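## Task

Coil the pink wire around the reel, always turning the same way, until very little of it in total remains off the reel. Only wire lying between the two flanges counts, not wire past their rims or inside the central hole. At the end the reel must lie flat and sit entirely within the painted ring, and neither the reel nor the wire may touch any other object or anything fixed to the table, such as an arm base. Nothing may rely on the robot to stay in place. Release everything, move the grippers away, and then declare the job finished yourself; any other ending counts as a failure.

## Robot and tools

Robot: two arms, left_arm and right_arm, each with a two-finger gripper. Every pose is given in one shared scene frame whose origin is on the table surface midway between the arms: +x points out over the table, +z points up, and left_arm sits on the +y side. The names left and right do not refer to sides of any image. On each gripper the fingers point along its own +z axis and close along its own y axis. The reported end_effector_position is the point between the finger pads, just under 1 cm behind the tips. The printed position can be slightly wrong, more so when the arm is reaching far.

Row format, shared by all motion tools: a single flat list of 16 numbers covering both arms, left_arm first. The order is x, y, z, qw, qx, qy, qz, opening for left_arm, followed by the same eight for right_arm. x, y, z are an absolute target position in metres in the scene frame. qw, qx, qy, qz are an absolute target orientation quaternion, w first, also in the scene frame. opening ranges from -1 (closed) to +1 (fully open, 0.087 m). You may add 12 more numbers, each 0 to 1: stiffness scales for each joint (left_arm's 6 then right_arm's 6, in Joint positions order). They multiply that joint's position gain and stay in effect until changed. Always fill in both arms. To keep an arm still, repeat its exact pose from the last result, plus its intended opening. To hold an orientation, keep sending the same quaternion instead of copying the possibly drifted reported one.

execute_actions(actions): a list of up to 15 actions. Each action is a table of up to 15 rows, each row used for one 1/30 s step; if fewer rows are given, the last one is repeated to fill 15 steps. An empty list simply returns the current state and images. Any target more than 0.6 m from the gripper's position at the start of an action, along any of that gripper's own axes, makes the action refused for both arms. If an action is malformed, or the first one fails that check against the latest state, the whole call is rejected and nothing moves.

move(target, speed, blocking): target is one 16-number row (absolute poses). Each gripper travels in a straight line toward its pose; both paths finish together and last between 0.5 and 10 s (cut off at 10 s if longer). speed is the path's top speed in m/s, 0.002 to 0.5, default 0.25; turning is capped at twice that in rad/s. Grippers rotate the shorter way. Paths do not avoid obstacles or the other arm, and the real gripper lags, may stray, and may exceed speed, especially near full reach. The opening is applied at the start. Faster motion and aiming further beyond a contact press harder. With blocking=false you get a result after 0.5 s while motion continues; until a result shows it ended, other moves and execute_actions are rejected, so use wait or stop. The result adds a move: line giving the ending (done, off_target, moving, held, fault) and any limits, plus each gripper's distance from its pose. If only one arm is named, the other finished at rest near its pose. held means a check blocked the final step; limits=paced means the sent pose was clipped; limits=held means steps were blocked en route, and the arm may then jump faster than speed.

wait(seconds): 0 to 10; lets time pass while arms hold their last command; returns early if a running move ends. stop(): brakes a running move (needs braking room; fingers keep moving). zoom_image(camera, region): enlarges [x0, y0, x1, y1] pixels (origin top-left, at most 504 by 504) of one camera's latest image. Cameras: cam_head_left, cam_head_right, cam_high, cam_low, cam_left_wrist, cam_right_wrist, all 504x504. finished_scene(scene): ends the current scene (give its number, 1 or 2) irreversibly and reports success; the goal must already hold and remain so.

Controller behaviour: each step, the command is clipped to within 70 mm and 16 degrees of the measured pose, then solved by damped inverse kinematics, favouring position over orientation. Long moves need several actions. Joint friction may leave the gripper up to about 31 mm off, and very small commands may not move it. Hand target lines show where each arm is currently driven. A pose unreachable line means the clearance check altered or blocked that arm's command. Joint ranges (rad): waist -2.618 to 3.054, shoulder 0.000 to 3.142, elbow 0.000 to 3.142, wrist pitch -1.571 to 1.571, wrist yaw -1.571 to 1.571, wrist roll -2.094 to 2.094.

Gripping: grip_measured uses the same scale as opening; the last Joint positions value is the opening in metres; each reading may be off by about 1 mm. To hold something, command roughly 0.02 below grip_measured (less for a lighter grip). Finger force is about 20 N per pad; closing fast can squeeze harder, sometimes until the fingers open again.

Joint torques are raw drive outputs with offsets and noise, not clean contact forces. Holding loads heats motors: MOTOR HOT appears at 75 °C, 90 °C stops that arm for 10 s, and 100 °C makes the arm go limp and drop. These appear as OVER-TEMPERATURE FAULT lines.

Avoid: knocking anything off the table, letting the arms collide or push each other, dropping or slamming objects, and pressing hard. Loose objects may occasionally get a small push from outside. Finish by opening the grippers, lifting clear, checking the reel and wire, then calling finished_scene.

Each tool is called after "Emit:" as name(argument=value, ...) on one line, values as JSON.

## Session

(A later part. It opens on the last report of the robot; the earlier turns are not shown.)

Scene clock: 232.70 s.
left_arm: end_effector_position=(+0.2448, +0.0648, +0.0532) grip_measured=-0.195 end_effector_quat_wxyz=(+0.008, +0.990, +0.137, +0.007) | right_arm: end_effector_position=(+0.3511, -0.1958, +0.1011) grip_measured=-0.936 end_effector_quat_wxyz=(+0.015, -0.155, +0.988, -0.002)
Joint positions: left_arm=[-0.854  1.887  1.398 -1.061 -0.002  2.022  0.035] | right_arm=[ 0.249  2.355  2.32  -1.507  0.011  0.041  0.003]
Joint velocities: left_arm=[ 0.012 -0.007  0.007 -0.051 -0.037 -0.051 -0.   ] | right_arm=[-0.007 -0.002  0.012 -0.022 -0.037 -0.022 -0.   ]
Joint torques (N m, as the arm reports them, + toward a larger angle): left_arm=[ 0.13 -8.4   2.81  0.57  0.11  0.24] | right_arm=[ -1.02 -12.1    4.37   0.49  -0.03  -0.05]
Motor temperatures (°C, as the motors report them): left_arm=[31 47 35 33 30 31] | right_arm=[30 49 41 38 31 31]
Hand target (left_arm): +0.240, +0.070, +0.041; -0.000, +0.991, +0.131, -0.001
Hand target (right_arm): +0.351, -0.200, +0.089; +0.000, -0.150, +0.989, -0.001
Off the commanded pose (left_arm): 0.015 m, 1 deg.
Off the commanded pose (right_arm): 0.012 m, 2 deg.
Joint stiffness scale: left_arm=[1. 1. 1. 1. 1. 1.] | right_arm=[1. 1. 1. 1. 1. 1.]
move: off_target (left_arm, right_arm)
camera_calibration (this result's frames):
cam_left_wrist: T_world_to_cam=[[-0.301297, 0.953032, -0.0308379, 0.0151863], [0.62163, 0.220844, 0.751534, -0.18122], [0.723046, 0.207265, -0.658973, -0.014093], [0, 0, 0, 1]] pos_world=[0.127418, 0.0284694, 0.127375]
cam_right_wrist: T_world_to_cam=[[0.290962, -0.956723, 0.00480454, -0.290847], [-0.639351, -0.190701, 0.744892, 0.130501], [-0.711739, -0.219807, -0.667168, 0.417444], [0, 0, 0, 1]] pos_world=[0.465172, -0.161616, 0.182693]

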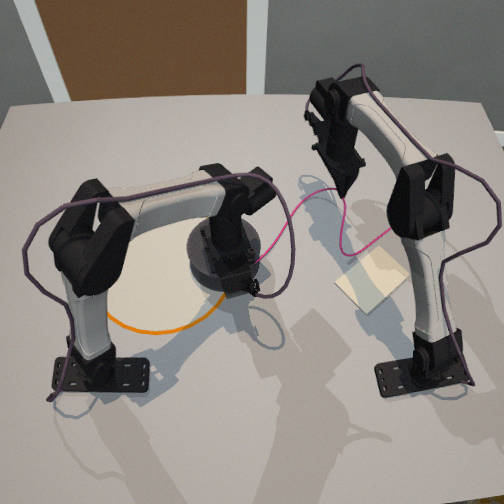

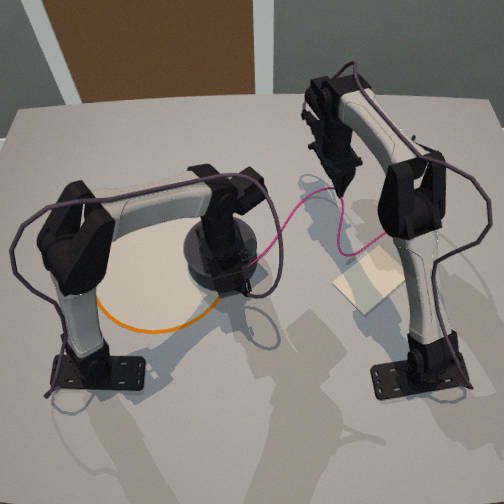

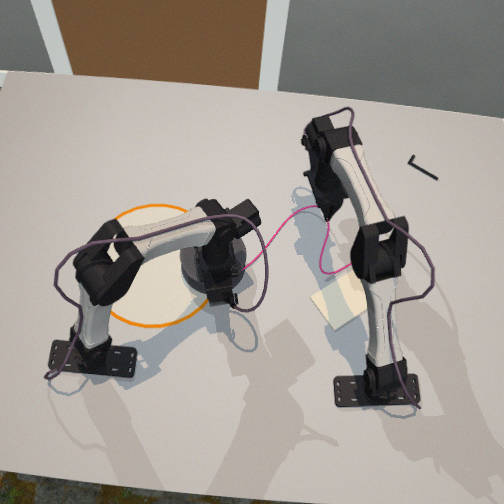

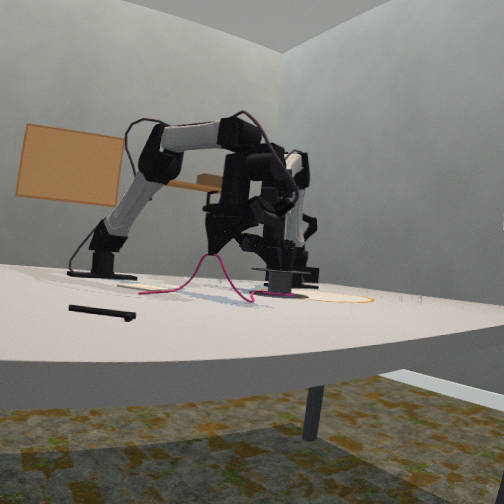

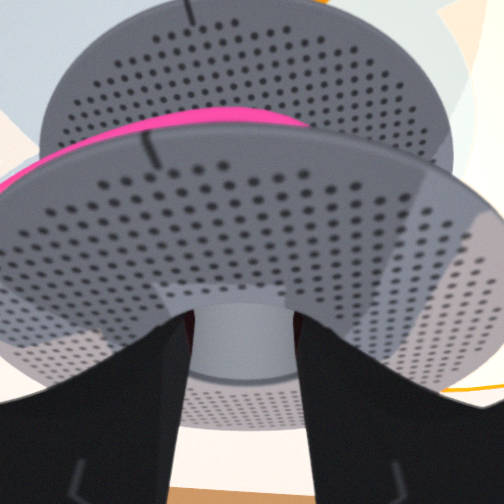

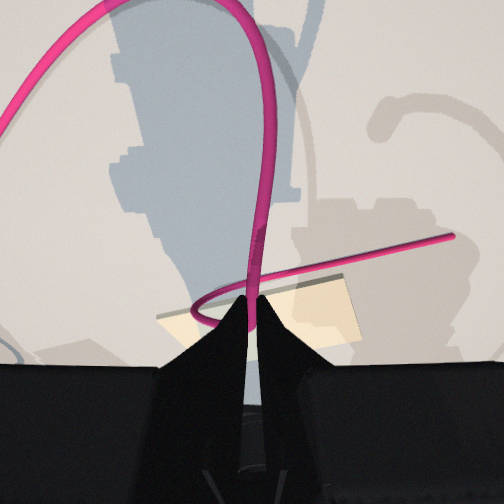

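Emit:
move(target=[0.24,0.07,0.04,0,-0.383,-0.924,0,-1, 0.35,-0.19,0.02,0,-0.152,0.988,0,-1], speed=0.5)

Emit:
move(target=[0.24,0.07,0.04,0,0.6,-0.8,0,-1, 0.35,-0.19,0.02,0,-0.152,0.988,0,-0.2], speed=0.5)

Emit:
move(target=[0.24,0.07,0.04,0,0.6,-0.8,0,0, 0.3,-0.28,0.15,0,-0.152,0.988,0,-0.2], speed=0.2)

Emit:
move(target=[0.24,0.07,0.04,0,-0.383,-0.924,0,0, 0.3,-0.28,0.15,0,-0.152,0.988,0,-0.2], speed=0.35)

Emit:
move(target=[0.24,0.07,0.04,0,-0.991,-0.131,0,0, 0.3,-0.28,0.15,0,-0.152,0.988,0,-0.2], speed=0.35)

Scene clock: 245.10 s.
left_arm: end_effector_position=(+0.2334, +0.0733, +0.0377) grip_measured=-1.000 end_effector_quat_wxyz=(-0.005, +0.390, +0.921, +0.003) | right_arm: end_effector_position=(+0.3562, -0.1932, +0.0359) grip_measured=-0.936 end_effector_quat_wxyz=(+0.016, -0.151, +0.988, -0.001)
Joint positions: left_arm=[-0.763  2.109  1.656 -1.128 -0.002  0.049  0.   ] | right_arm=[ 0.249  2.355  2.061 -1.245  0.009  0.049  0.003]
Joint velocities: left_arm=[-0.017 -0.012  0.002 -0.051  0.007 -0.051  0.   ] | right_arm=[-0.012 -0.002  0.002 -0.081 -0.022 -0.022  0.   ]
Joint torques (N m, as the arm reports them, + toward a larger angle): left_arm=[ 0.67 -9.78  7.78  0.34  0.04  0.04] | right_arm=[  0.06 -12.08   4.38   0.57  -0.01   0.09]
Motor temperatures (°C, as the motors report them): left_arm=[31 47 35 33 30 31] | right_arm=[30 51 40 38 31 31]
Hand target (left_arm): +0.240, +0.070, +0.040; +0.001, +0.383, +0.924, +0.000
Hand target (right_arm): +0.350, -0.190, +0.020; -0.000, -0.152, +0.988, -0.000
Off the commanded pose (left_arm): 0.008 m, 1 deg.
Off the commanded pose (right_arm): 0.017 m, 2 deg.
Joint stiffness scale: left_arm=[1. 1. 1. 1. 1. 1.] | right_arm=[1. 1. 1. 1. 1. 1.]
move: off_target (right_arm)
camera_calibration (this result's frames):
cam_left_wrist: T_world_to_cam=[[-0.696906, -0.716999, -0.0152816, 0.217351], [-0.480495, 0.450998, 0.752147, 0.0759769], [-0.532397, 0.531519, -0.658818, 0.251388], [0, 0, 0, 1]] pos_world=[0.321818, -0.0120426, 0.111794]
cam_right_wrist: T_world_to_cam=[[0.283339, -0.959017, 0.00246964, -0.287187], [-0.64249, -0.187909, 0.742897, 0.184542], [-0.711987, -0.212079, -0.669401, 0.37984], [0, 0, 0, 1]] pos_world=[0.470378, -0.160184, 0.117879]

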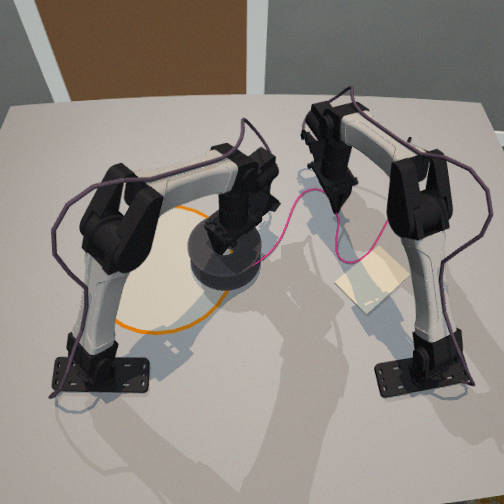

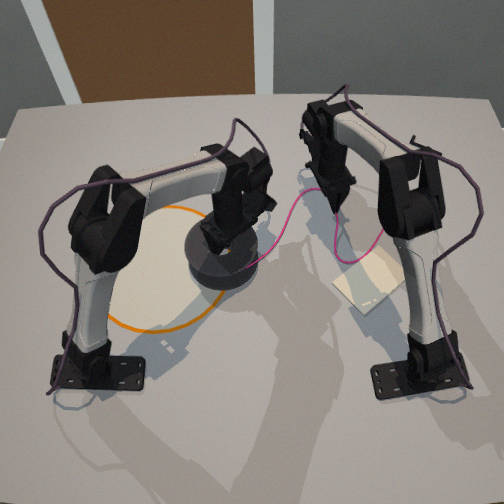

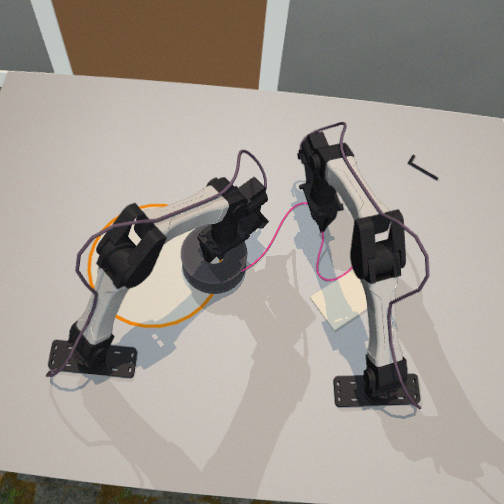

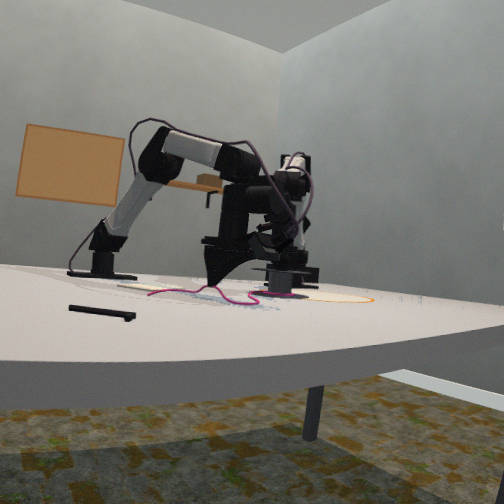

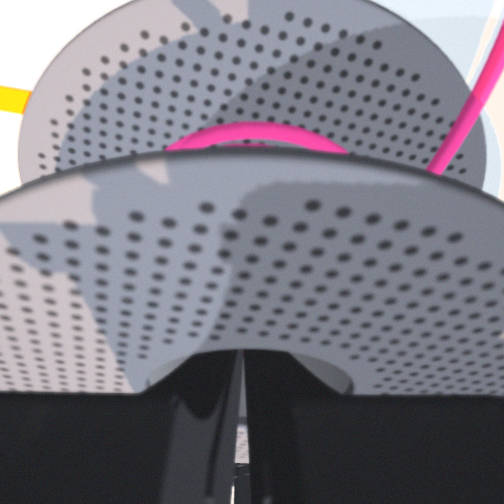

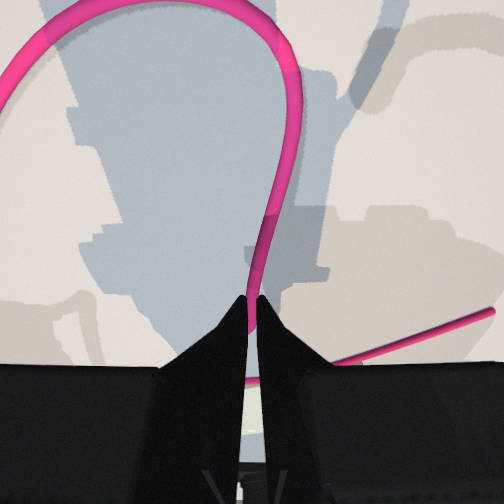

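Scene clock: 247.93 s.
left_arm: end_effector_position=(+0.2428, +0.0682, +0.0384) grip_measured=-1.000 end_effector_quat_wxyz=(-0.005, -0.598, +0.802, +0.004) | right_arm: end_effector_position=(+0.3576, -0.1926, +0.0357) grip_measured=-0.200 end_effector_quat_wxyz=(+0.019, -0.151, +0.988, -0.000)
Joint positions: left_arm=[-0.639  1.931  1.398 -1.049  0.006 -1.911  0.   ] | right_arm=[ 0.249  2.355  2.061 -1.239  0.009  0.049  0.035]
Joint velocities: left_arm=[ 0.017  0.007 -0.022  0.022  0.037 -0.081  0.   ] | right_arm=[-0.017 -0.012  0.002  0.037 -0.037 -0.022  0.001]
Joint torques (N m, as the arm reports them, + toward a larger angle): left_arm=[ -0.17 -10.83   4.     0.34  -0.12   0.03] | right_arm=[  0.34 -11.95   4.01   0.56  -0.02   0.07]
Motor temperatures (°C, as the motors report them): left_arm=[31 47 35 33 30 31] | right_arm=[30 51 40 37 31 31]
Hand target (left_arm): +0.241, +0.070, +0.041; +0.000, -0.600, +0.800, -0.000
Hand target (right_arm): +0.350, -0.190, +0.020; -0.000, -0.152, +0.988, -0.000
Off the commanded pose (left_arm): 0.004 m, 1 deg.
Off the commanded pose (right_arm): 0.018 m, 2 deg.
Joint stiffness scale: left_arm=[1. 1. 1. 1. 1. 1.] | right_arm=[1. 1. 1. 1. 1. 1.]
move: off_target (right_arm)
camera_calibration (this result's frames):
cam_left_wrist: T_world_to_cam=[[0.966532, -0.255258, -0.0256708, -0.214692], [-0.151415, -0.648366, 0.74612, 0.0775557], [-0.207097, -0.717262, -0.665316, 0.265954], [0, 0, 0, 1]] pos_world=[0.274328, 0.186241, 0.113566]
cam_right_wrist: T_world_to_cam=[[0.28334, -0.959018, 0.00169298, -0.286993], [-0.646634, -0.189743, 0.738824, 0.186984], [-0.708225, -0.210434, -0.673896, 0.37997], [0, 0, 0, 1]] pos_world=[0.471331, -0.159794, 0.118397]

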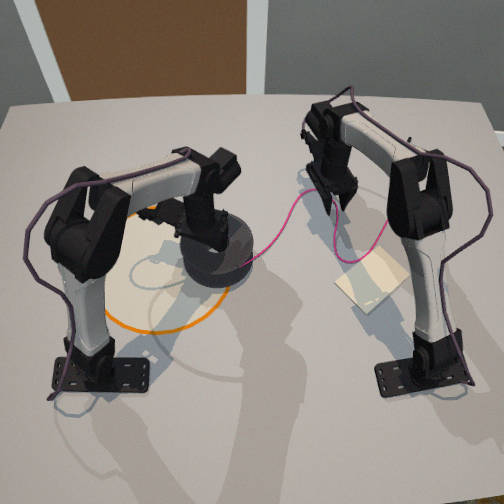

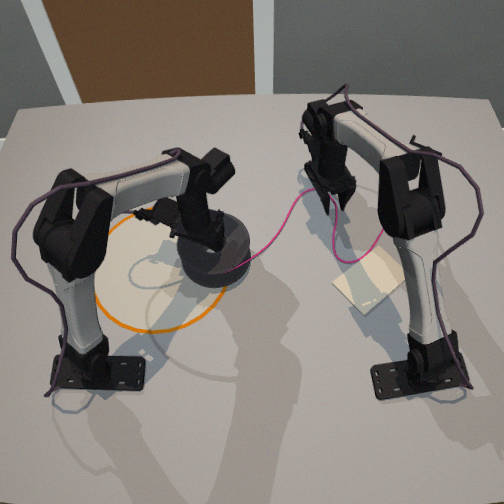

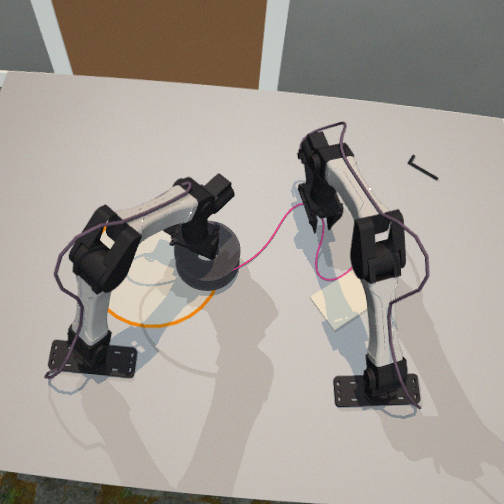

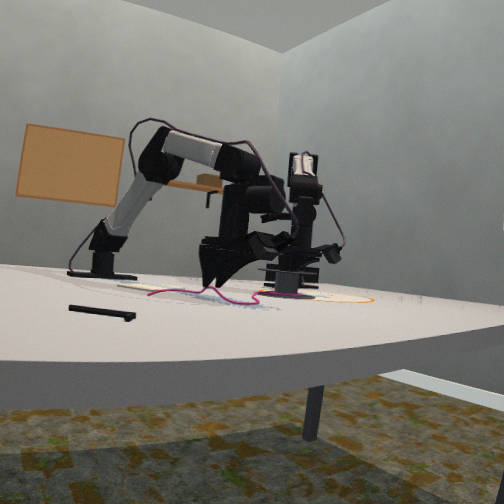

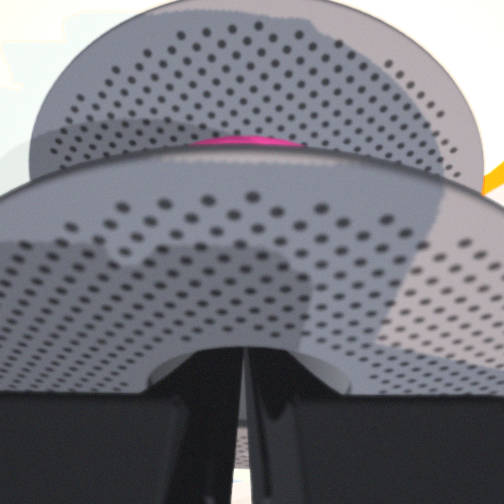

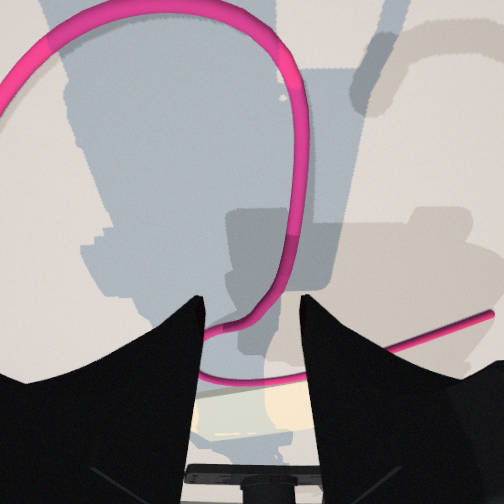

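Scene clock: 249.27 s.
left_arm: end_effector_position=(+0.2456, +0.0663, +0.0511) grip_measured=-0.300 end_effector_quat_wxyz=(+0.000, -0.598, +0.801, -0.012) | right_arm: end_effector_position=(+0.3025, -0.2775, +0.1469) grip_measured=-0.200 end_effector_quat_wxyz=(+0.005, -0.151, +0.989, -0.004)
Joint positions: left_arm=[-0.639  1.899  1.405 -1.053  0.006 -1.911  0.031] | right_arm=[ 0.094  2.052  2.008 -1.518  0.009 -0.106  0.035]
Joint velocities: left_arm=[ 0.002 -0.002 -0.022  0.037  0.007 -0.037  0.   ] | right_arm=[-0.007 -0.012 -0.002 -0.022 -0.022  0.081 -0.001]
Joint torques (N m, as the arm reports them, + toward a larger angle): left_arm=[-0.34 -8.34  3.57  0.49 -0.12  0.02] | right_arm=[ -0.78 -11.95   5.46   0.29   0.03  -0.12]
Motor temperatures (°C, as the motors report them): left_arm=[31 47 35 33 30 31] | right_arm=[30 51 40 37 31 31]
Hand target (left_arm): +0.240, +0.070, +0.040; -0.000, -0.600, +0.800, +0.000
Hand target (right_arm): +0.299, -0.280, +0.150; +0.002, -0.152, +0.988, -0.002
Off the commanded pose (left_arm): 0.013 m, 1 deg.
Off the commanded pose (right_arm): 0.005 m, 1 deg.
Joint stiffness scale: left_arm=[1. 1. 1. 1. 1. 1.] | right_arm=[1. 1. 1. 1. 1. 1.]
move: off_target (left_arm)
camera_calibration (this result's frames):
cam_left_wrist: T_world_to_cam=[[0.966896, -0.255083, 0.00667801, -0.219269], [-0.172234, -0.633097, 0.754668, 0.0709287], [-0.188275, -0.730836, -0.656073, 0.269494], [0, 0, 0, 1]] pos_world=[0.274966, 0.185929, 0.124744]
cam_right_wrist: T_world_to_cam=[[0.282307, -0.959311, 0.00491663, -0.353225], [-0.625797, -0.180271, 0.758868, 0.0464921], [-0.727104, -0.217311, -0.651226, 0.398467], [0, 0, 0, 1]] pos_world=[0.418539, -0.243881, 0.225947]

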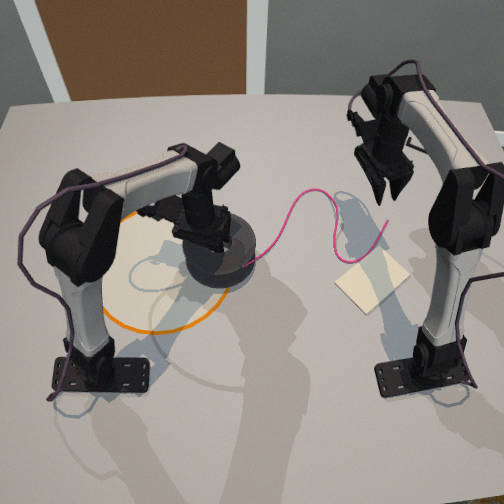

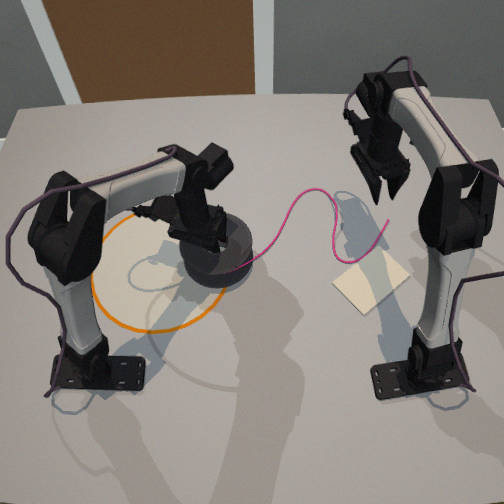

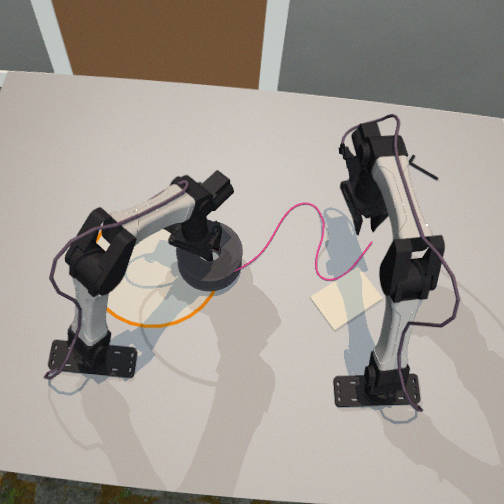

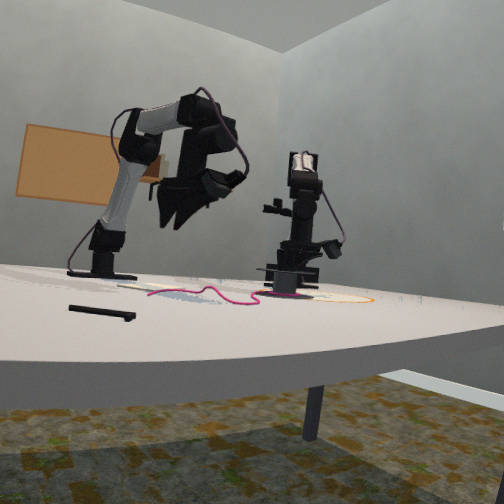

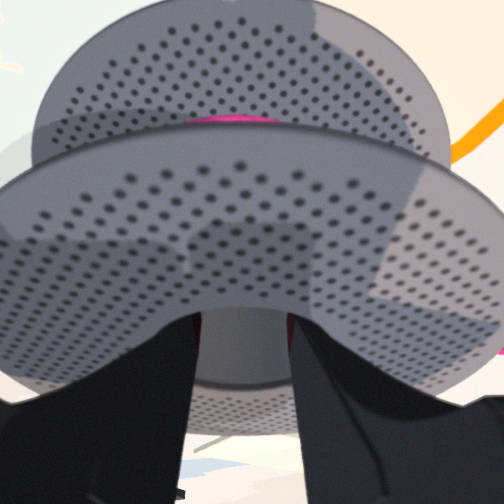

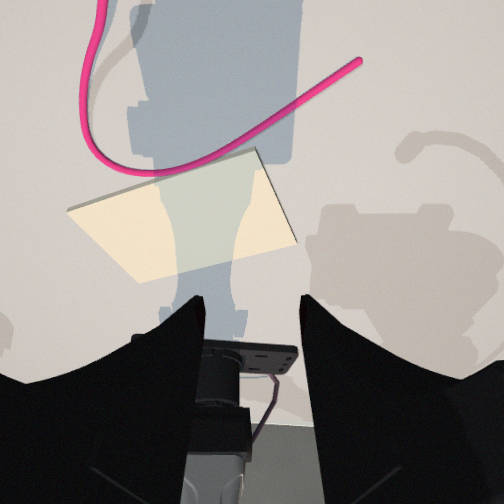

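Scene clock: 252.83 s.
left_arm: end_effector_position=(+0.2379, +0.0730, +0.0531) grip_measured=-0.190 end_effector_quat_wxyz=(+0.009, +0.371, +0.928, -0.007) | right_arm: end_effector_position=(+0.3004, -0.2781, +0.1473) grip_measured=-0.200 end_effector_quat_wxyz=(+0.000, -0.152, +0.988, -0.004)
Joint positions: left_arm=[-0.748  2.079  1.676 -1.147  0.006  0.023  0.035] | right_arm=[ 0.094  2.052  2.008 -1.527  0.009 -0.109  0.035]
Joint velocities: left_arm=[-0.002 -0.002 -0.007 -0.007  0.081  0.022  0.001] | right_arm=[ 0.002 -0.012  0.012 -0.022 -0.007 -0.037  0.001]
Joint torques (N m, as the arm reports them, + toward a larger angle): left_arm=[-0.69 -7.37  6.37  0.59 -0.04  0.26] | right_arm=[ -0.89 -11.35   6.29   0.3   -0.02  -0.08]
Motor temperatures (°C, as the motors report them): left_arm=[31 47 36 33 30 31] | right_arm=[30 51 41 37 31 31]
Hand target (left_arm): +0.239, +0.070, +0.040; -0.000, +0.383, +0.924, -0.000
Hand target (right_arm): +0.300, -0.280, +0.150; +0.000, -0.152, +0.988, -0.000
Off the commanded pose (left_arm): 0.014 m, 2 deg.
Off the commanded pose (right_arm): 0.003 m, 0 deg.
Joint stiffness scale: left_arm=[1. 1. 1. 1. 1. 1.] | right_arm=[1. 1. 1. 1. 1. 1.]
move: off_target (left_arm)
camera_calibration (this result's frames):
cam_left_wrist: T_world_to_cam=[[-0.6669, -0.745119, -0.00653135, 0.215004], [-0.512055, 0.451899, 0.73047, 0.0752739], [-0.541335, 0.490495, -0.682913, 0.270444], [0, 0, 0, 1]] pos_world=[0.328332, -0.0064645, 0.131109]
cam_right_wrist: T_world_to_cam=[[0.285638, -0.958329, 0.00412875, -0.353785], [-0.618603, -0.181086, 0.764551, 0.0415789], [-0.731944, -0.220939, -0.64455, 0.396506], [0, 0, 0, 1]] pos_world=[0.416995, -0.24391, 0.225239]

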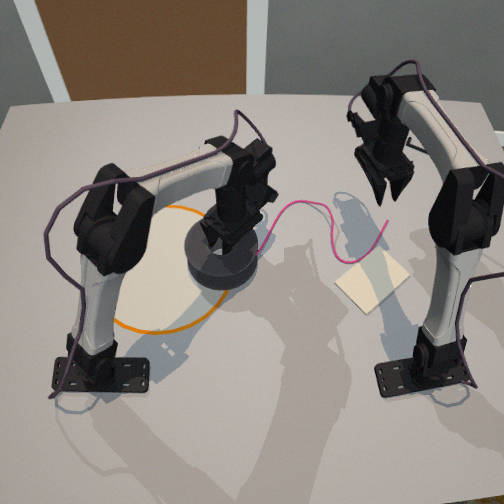

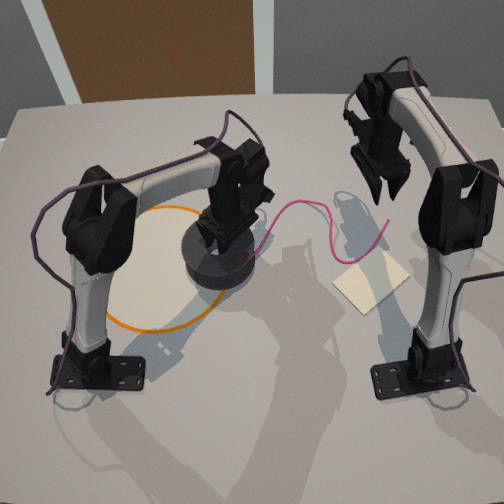

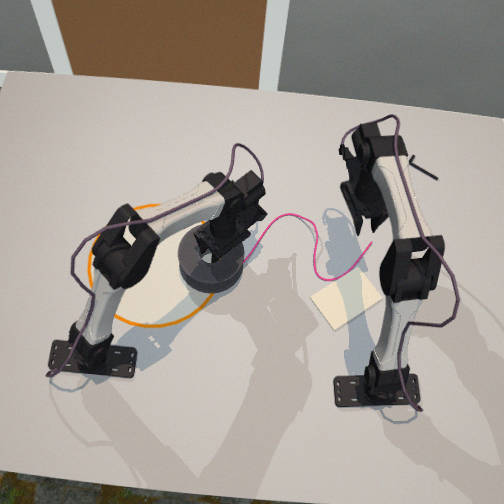

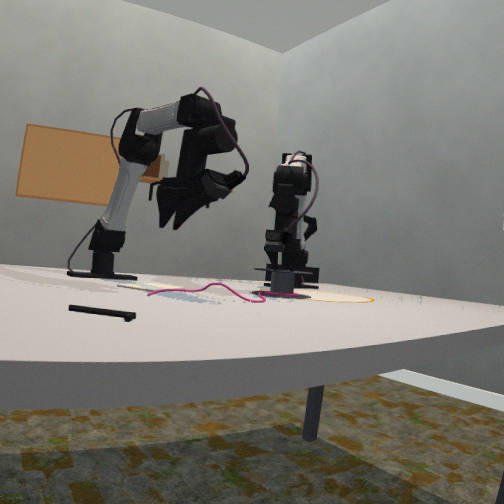

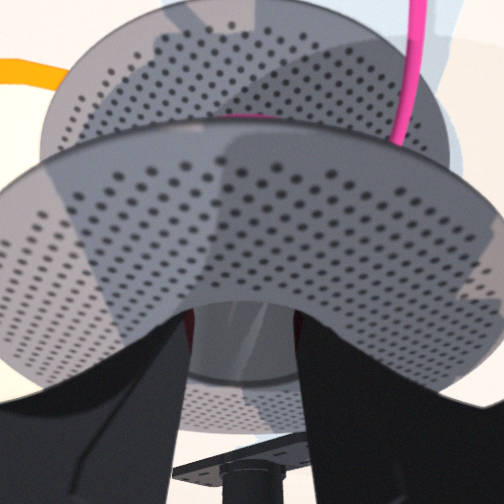

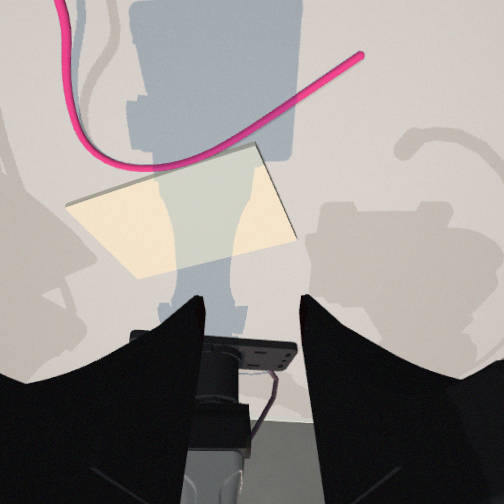

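Scene clock: 256.50 s.
left_arm: end_effector_position=(+0.2447, +0.0654, +0.0532) grip_measured=-0.191 end_effector_quat_wxyz=(+0.007, +0.990, +0.138, +0.007) | right_arm: end_effector_position=(+0.3004, -0.2781, +0.1473) grip_measured=-0.200 end_effector_quat_wxyz=(+0.000, -0.152, +0.988, -0.004)
Joint positions: left_arm=[-0.854  1.887  1.398 -1.063 -0.003  2.021  0.035] | right_arm=[ 0.094  2.052  2.008 -1.527  0.009 -0.109  0.035]
Joint velocities: left_arm=[ 0.007 -0.002  0.002 -0.066  0.037 -0.051 -0.   ] | right_arm=[-0.002 -0.012  0.007 -0.037 -0.066  0.037 -0.   ]
Joint torques (N m, as the arm reports them, + toward a larger angle): left_arm=[ 0.12 -8.38  2.82  0.58  0.12  0.21] | right_arm=[ -0.92 -11.35   6.23   0.26  -0.01  -0.09]
Motor temperatures (°C, as the motors report them): left_arm=[31 47 36 33 30 31] | right_arm=[30 51 41 37 31 31]
Hand target (left_arm): +0.240, +0.070, +0.041; -0.000, +0.991, +0.131, -0.001
Hand target (right_arm): +0.300, -0.280, +0.150; +0.000, -0.152, +0.988, -0.000
Off the commanded pose (left_arm): 0.015 m, 1 deg.
Off the commanded pose (right_arm): 0.003 m, 0 deg.
Joint stiffness scale: left_arm=[1. 1. 1. 1. 1. 1.] | right_arm=[1. 1. 1. 1. 1. 1.]
move: off_target (left_arm)
camera_calibration (this result's frames):
cam_left_wrist: T_world_to_cam=[[-0.30205, 0.952851, -0.028983, 0.014768], [0.62158, 0.219908, 0.75185, -0.181281], [0.722775, 0.209081, -0.658696, -0.014258], [0, 0, 0, 1]] pos_world=[0.127447, 0.0287745, 0.127333]
cam_right_wrist: T_world_to_cam=[[0.285638, -0.958329, 0.00412875, -0.353785], [-0.618603, -0.181086, 0.764551, 0.0415789], [-0.731944, -0.220939, -0.64455, 0.396506], [0, 0, 0, 1]] pos_world=[0.416995, -0.24391, 0.225239]

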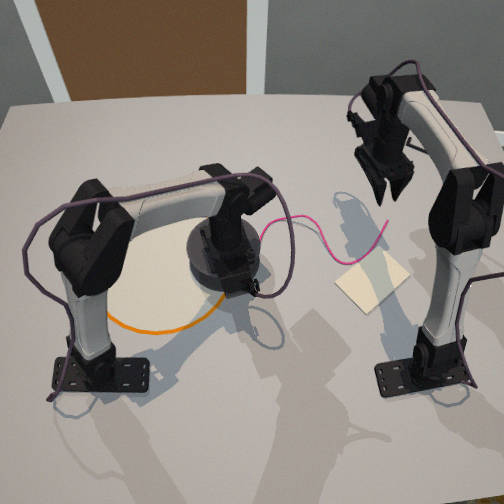

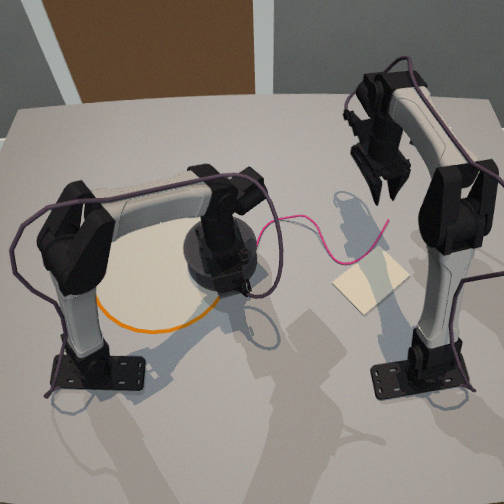

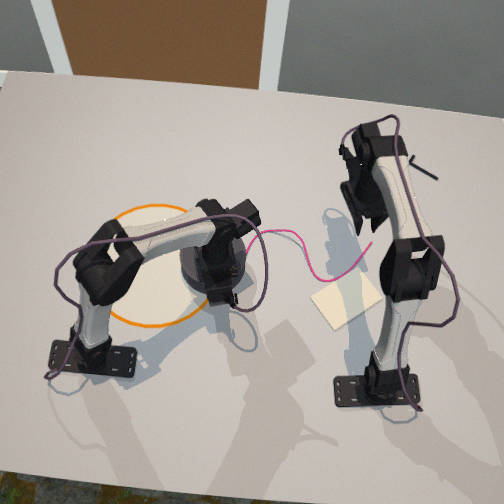

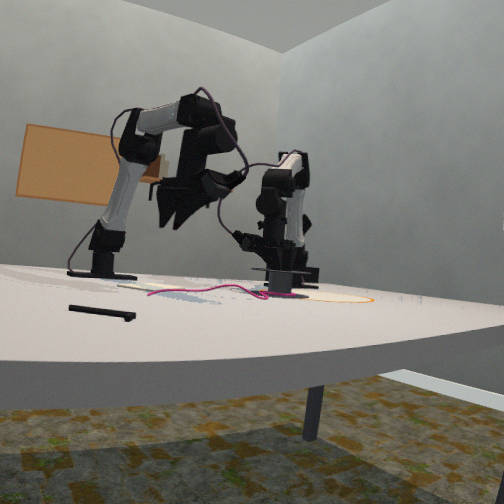

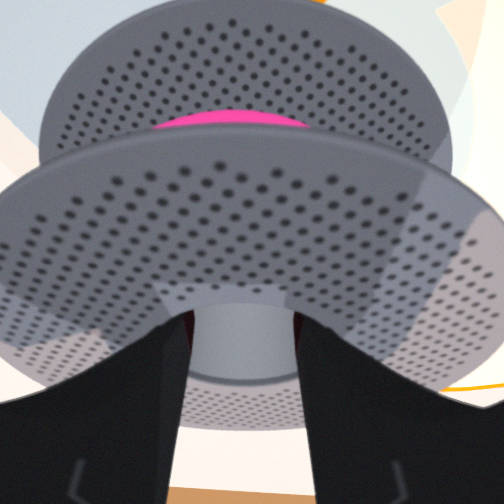

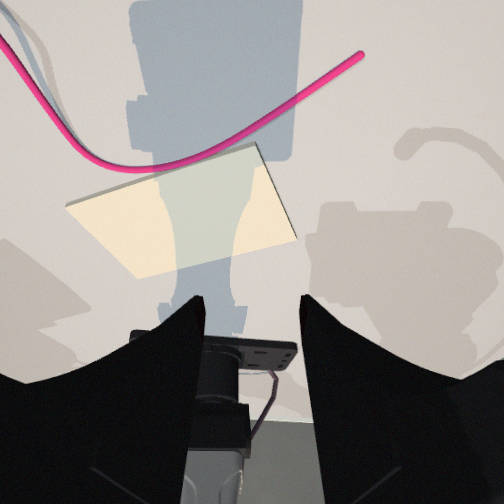

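Emit:
execute_actions(actions=[
[[0.24,0.07,0.04,0,-0.993,-0.122,0,-1, 0.3,-0.28,0.15,0,-0.152,0.988,0,-0.2]],
[[0.24,0.07,0.04,0,-0.799,-0.602,0,-1, 0.3,-0.28,0.15,0,-0.152,0.988,0,-0.2]],
[[0.24,0.07,0.04,0,-0.391,-0.921,0,-1, 0.3,-0.28,0.15,0,-0.152,0.988,0,-0.2]],
[[0.24,0.07,0.04,0,0.122,-0.993,0,-1, 0.3,-0.28,0.15,0,-0.152,0.988,0,-0.2]],
[[0.24,0.07,0.04,0,0.602,-0.799,0,-1, 0.3,-0.28,0.15,0,-0.152,0.988,0,-0.2]],
[[0.24,0.07,0.04,0,0.602,-0.799,0,-0.5, 0.3,-0.28,0.15,0,-0.152,0.988,0,-0.2]],
[[0.24,0.07,0.04,0,0.602,-0.799,0,0, 0.3,-0.28,0.15,0,-0.152,0.988,0,-0.2]],
[[0.24,0.07,0.04,0,0.375,-0.927,0,0, 0.3,-0.28,0.15,0,-0.152,0.988,0,-0.2]],
[[0.24,0.07,0.04,0,0.122,-0.993,0,0, 0.3,-0.28,0.15,0,-0.152,0.988,0,-0.2]],
[[0.24,0.07,0.04,0,-0.139,-0.99,0,0, 0.3,-0.28,0.15,0,-0.152,0.988,0,-0.2]],
[[0.24,0.07,0.04,0,-0.391,-0.921,0,0, 0.3,-0.28,0.15,0,-0.152,0.988,0,-0.2]],
[[0.24,0.07,0.04,0,-0.616,-0.788,0,0, 0.3,-0.28,0.15,0,-0.152,0.988,0,-0.2]],
[[0.24,0.07,0.04,0,-0.799,-0.602,0,0, 0.3,-0.28,0.15,0,-0.152,0.988,0,-0.2]],
[[0.24,0.07,0.04,0,-0.927,-0.375,0,0, 0.3,-0.28,0.15,0,-0.152,0.988,0,-0.2]],
[[0.24,0.07,0.04,0,-0.993,-0.122,0,0, 0.3,-0.28,0.15,0,-0.152,0.988,0,-0.2]]
])

Scene clock: 277.73 s.
left_arm: end_effector_position=(+0.2437, +0.0651, +0.0535) grip_measured=-0.190 end_effector_quat_wxyz=(+0.005, +0.989, +0.150, +0.011) | right_arm: end_effector_position=(+0.3003, -0.2781, +0.1473) grip_measured=-0.200 end_effector_quat_wxyz=(+0.000, -0.153, +0.988, -0.004)
Joint positions: left_arm=[-0.863  1.887  1.396 -1.06  -0.014  1.987  0.035] | right_arm=[ 0.094  2.052  2.008 -1.527  0.009 -0.11   0.035]
Joint velocities: left_arm=[ 0.007 -0.017 -0.027  0.066 -0.007  0.388 -0.   ] | right_arm=[ 0.007 -0.007  0.012 -0.007 -0.022  0.007  0.001]
Joint torques (N m, as the arm reports them, + toward a larger angle): left_arm=[ 0.89 -8.42  2.73  0.53  0.22  0.15] | right_arm=[ -0.81 -11.27   6.42   0.28   0.01  -0.08]
Motor temperatures (°C, as the motors report them): left_arm=[31 47 35 33 30 31] | right_arm=[30 51 42 36 31 31]
Hand target (left_arm): +0.240, +0.070, +0.041; -0.001, +0.992, +0.123, -0.000
Hand target (right_arm): +0.300, -0.280, +0.150; +0.000, -0.152, +0.988, -0.000
Off the commanded pose (left_arm): 0.015 m, 4 deg.
Off the commanded pose (right_arm): 0.003 m, 0 deg.
Joint stiffness scale: left_arm=[1. 1. 1. 1. 1. 1.] | right_arm=[1. 1. 1. 1. 1. 1.]
camera_calibration (this result's frames):
cam_left_wrist: T_world_to_cam=[[-0.325879, 0.945009, -0.0275959, 0.020936], [0.609108, 0.232191, 0.758337, -0.178877], [0.723042, 0.230317, -0.651279, -0.0150894], [0, 0, 0, 1]] pos_world=[0.126688, 0.0252243, 0.126399]
cam_right_wrist: T_world_to_cam=[[0.286005, -0.958219, 0.00409286, -0.353867], [-0.618245, -0.181264, 0.764798, 0.0413124], [-0.732102, -0.221267, -0.644257, 0.396357], [0, 0, 0, 1]] pos_world=[0.416923, -0.243893, 0.225209]

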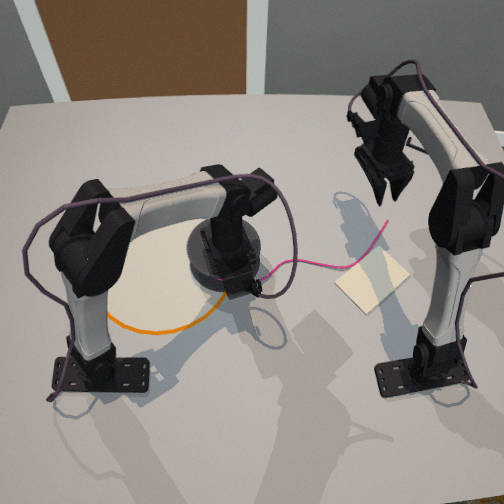

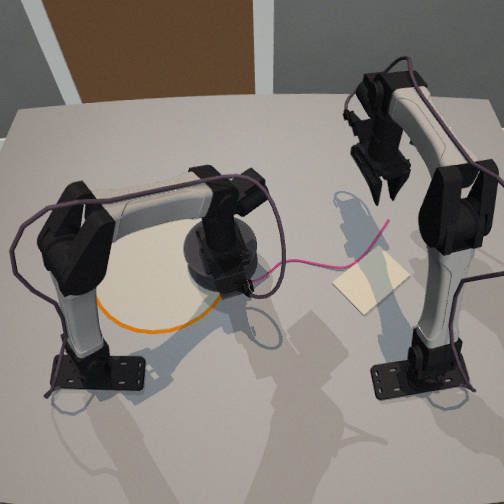

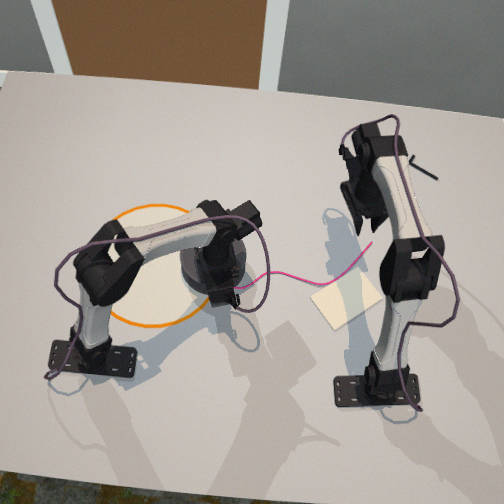

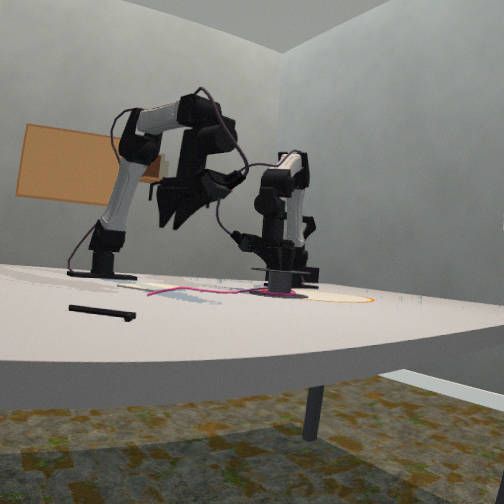

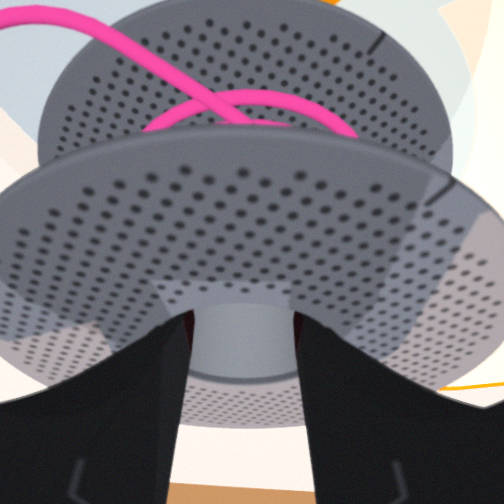

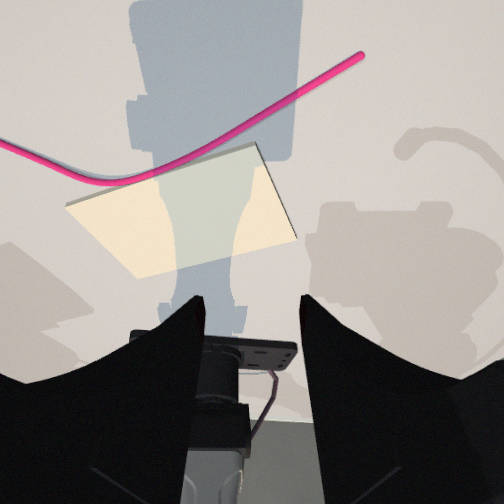

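Emit:
execute_actions(actions=[[[0.24,0.07,0.04,0,-0.993,-0.122,0,-1,0.3,-0.28,0.15,0,-0.152,0.988,0,-0.2]],[[0.24,0.07,0.04,0,-0.799,-0.602,0,-1,0.3,-0.28,0.15,0,-0.152,0.988,0,-0.2]],[[0.24,0.07,0.04,0,-0.391,-0.921,0,-1,0.3,-0.28,0.15,0,-0.152,0.988,0,-0.2]],[[0.24,0.07,0.04,0,0.122,-0.993,0,-1,0.3,-0.28,0.15,0,-0.152,0.988,0,-0.2]],[[0.24,0.07,0.04,0,0.602,-0.799,0,-1,0.3,-0.28,0.15,0,-0.152,0.988,0,-0.2]],[[0.24,0.07,0.04,0,0.602,-0.799,0,-0.5,0.3,-0.28,0.15,0,-0.152,0.988,0,-0.2]],[[0.24,0.07,0.04,0,0.602,-0.799,0,0,0.3,-0.28,0.15,0,-0.152,0.988,0,-0.2]],[[0.24,0.07,0.04,0,0.375,-0.927,0,0,0.3,-0.28,0.15,0,-0.152,0.988,0,-0.2]],[[0.24,0.07,0.04,0,0.122,-0.993,0,0,0.3,-0.28,0.15,0,-0.152,0.988,0,-0.2]],[[0.24,0.07,0.04,0,-0.139,-0.99,0,0,0.3,-0.28,0.15,0,-0.152,0.988,0,-0.2]],[[0.24,0.07,0.04,0,-0.391,-0.921,0,0,0.3,-0.28,0.15,0,-0.152,0.988,0,-0.2]],[[0.24,0.07,0.04,0,-0.616,-0.788,0,0,0.3,-0.28,0.15,0,-0.152,0.988,0,-0.2]],[[0.24,0.07,0.04,0,-0.799,-0.602,0,0,0.3,-0.28,0.15,0,-0.152,0.988,0,-0.2]],[[0.24,0.07,0.04,0,-0.927,-0.375,0,0,0.3,-0.28,0.15,0,-0.152,0.988,0,-0.2]],[[0.24,0.07,0.04,0,-0.993,-0.122,0,0,0.3,-0.28,0.15,0,-0.152,0.988,0,-0.2]]])

Scene clock: 313.10 s.
left_arm: end_effector_position=(+0.2434, +0.0651, +0.0533) grip_measured=-0.195 end_effector_quat_wxyz=(+0.005, +0.988, +0.151, +0.010) | right_arm: end_effector_position=(+0.3003, -0.2781, +0.1473) grip_measured=-0.200 end_effector_quat_wxyz=(+0.000, -0.153, +0.988, -0.004)
Joint positions: left_arm=[-0.863  1.887  1.396 -1.06  -0.012  1.986  0.035] | right_arm=[ 0.094  2.052  2.008 -1.527  0.009 -0.11   0.035]
Joint velocities: left_arm=[-0.022 -0.017 -0.032 -0.007  0.051  0.344 -0.   ] | right_arm=[ 0.007  0.007  0.002  0.022 -0.007  0.022 -0.   ]
Joint torques (N m, as the arm reports them, + toward a larger angle): left_arm=[ 0.86 -8.4   2.93  0.55  0.2   0.2 ] | right_arm=[ -0.76 -11.14   6.29   0.25   0.01  -0.13]
Motor temperatures (°C, as the motors report them): left_arm=[31 47 35 33 30 31] | right_arm=[30 52 43 36 31 31]
Hand target (left_arm): +0.240, +0.070, +0.040; -0.001, +0.992, +0.123, -0.000
Hand target (right_arm): +0.300, -0.280, +0.150; +0.000, -0.152, +0.988, -0.000
Off the commanded pose (left_arm): 0.015 m, 4 deg.
Off the commanded pose (right_arm): 0.003 m, 0 deg.
Joint stiffness scale: left_arm=[1. 1. 1. 1. 1. 1.] | right_arm=[1. 1. 1. 1. 1. 1.]
camera_calibration (this result's frames):
cam_left_wrist: T_world_to_cam=[[-0.326976, 0.944629, -0.02762, 0.0211421], [0.610324, 0.233393, 0.756989, -0.178867], [0.72152, 0.23066, -0.652843, -0.0146262], [0, 0, 0, 1]] pos_world=[0.126633, 0.0251484, 0.126436]
cam_right_wrist: T_world_to_cam=[[0.286005, -0.958219, 0.00409286, -0.353867], [-0.618245, -0.181264, 0.764798, 0.0413124], [-0.732102, -0.221267, -0.644257, 0.396357], [0, 0, 0, 1]] pos_world=[0.416923, -0.243893, 0.225209]

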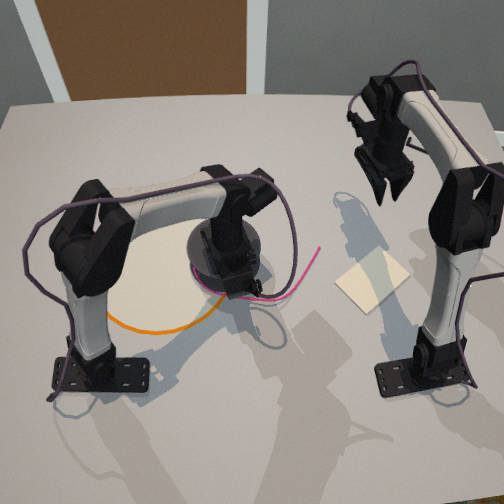

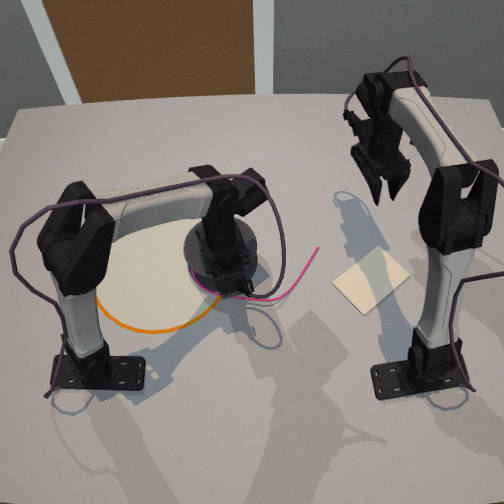

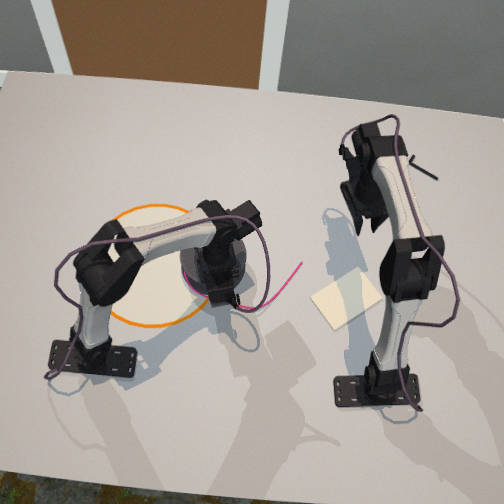

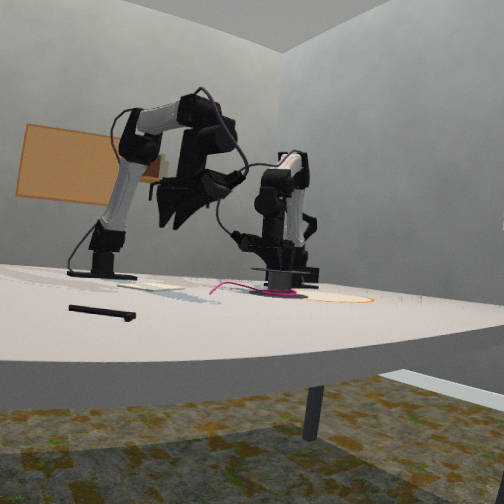

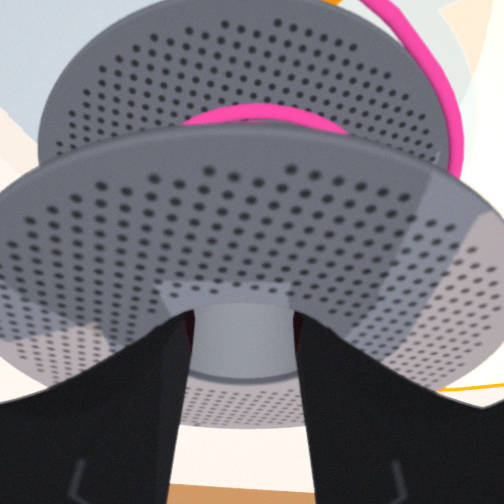

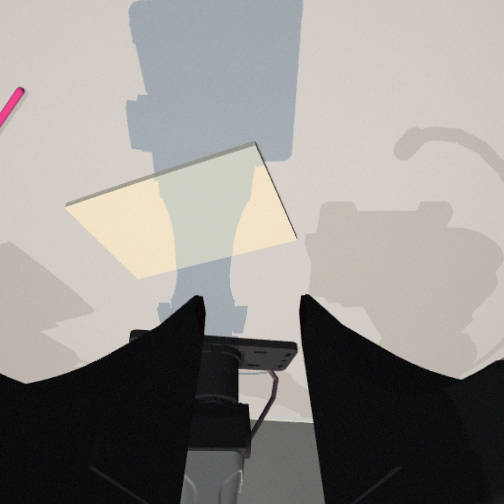

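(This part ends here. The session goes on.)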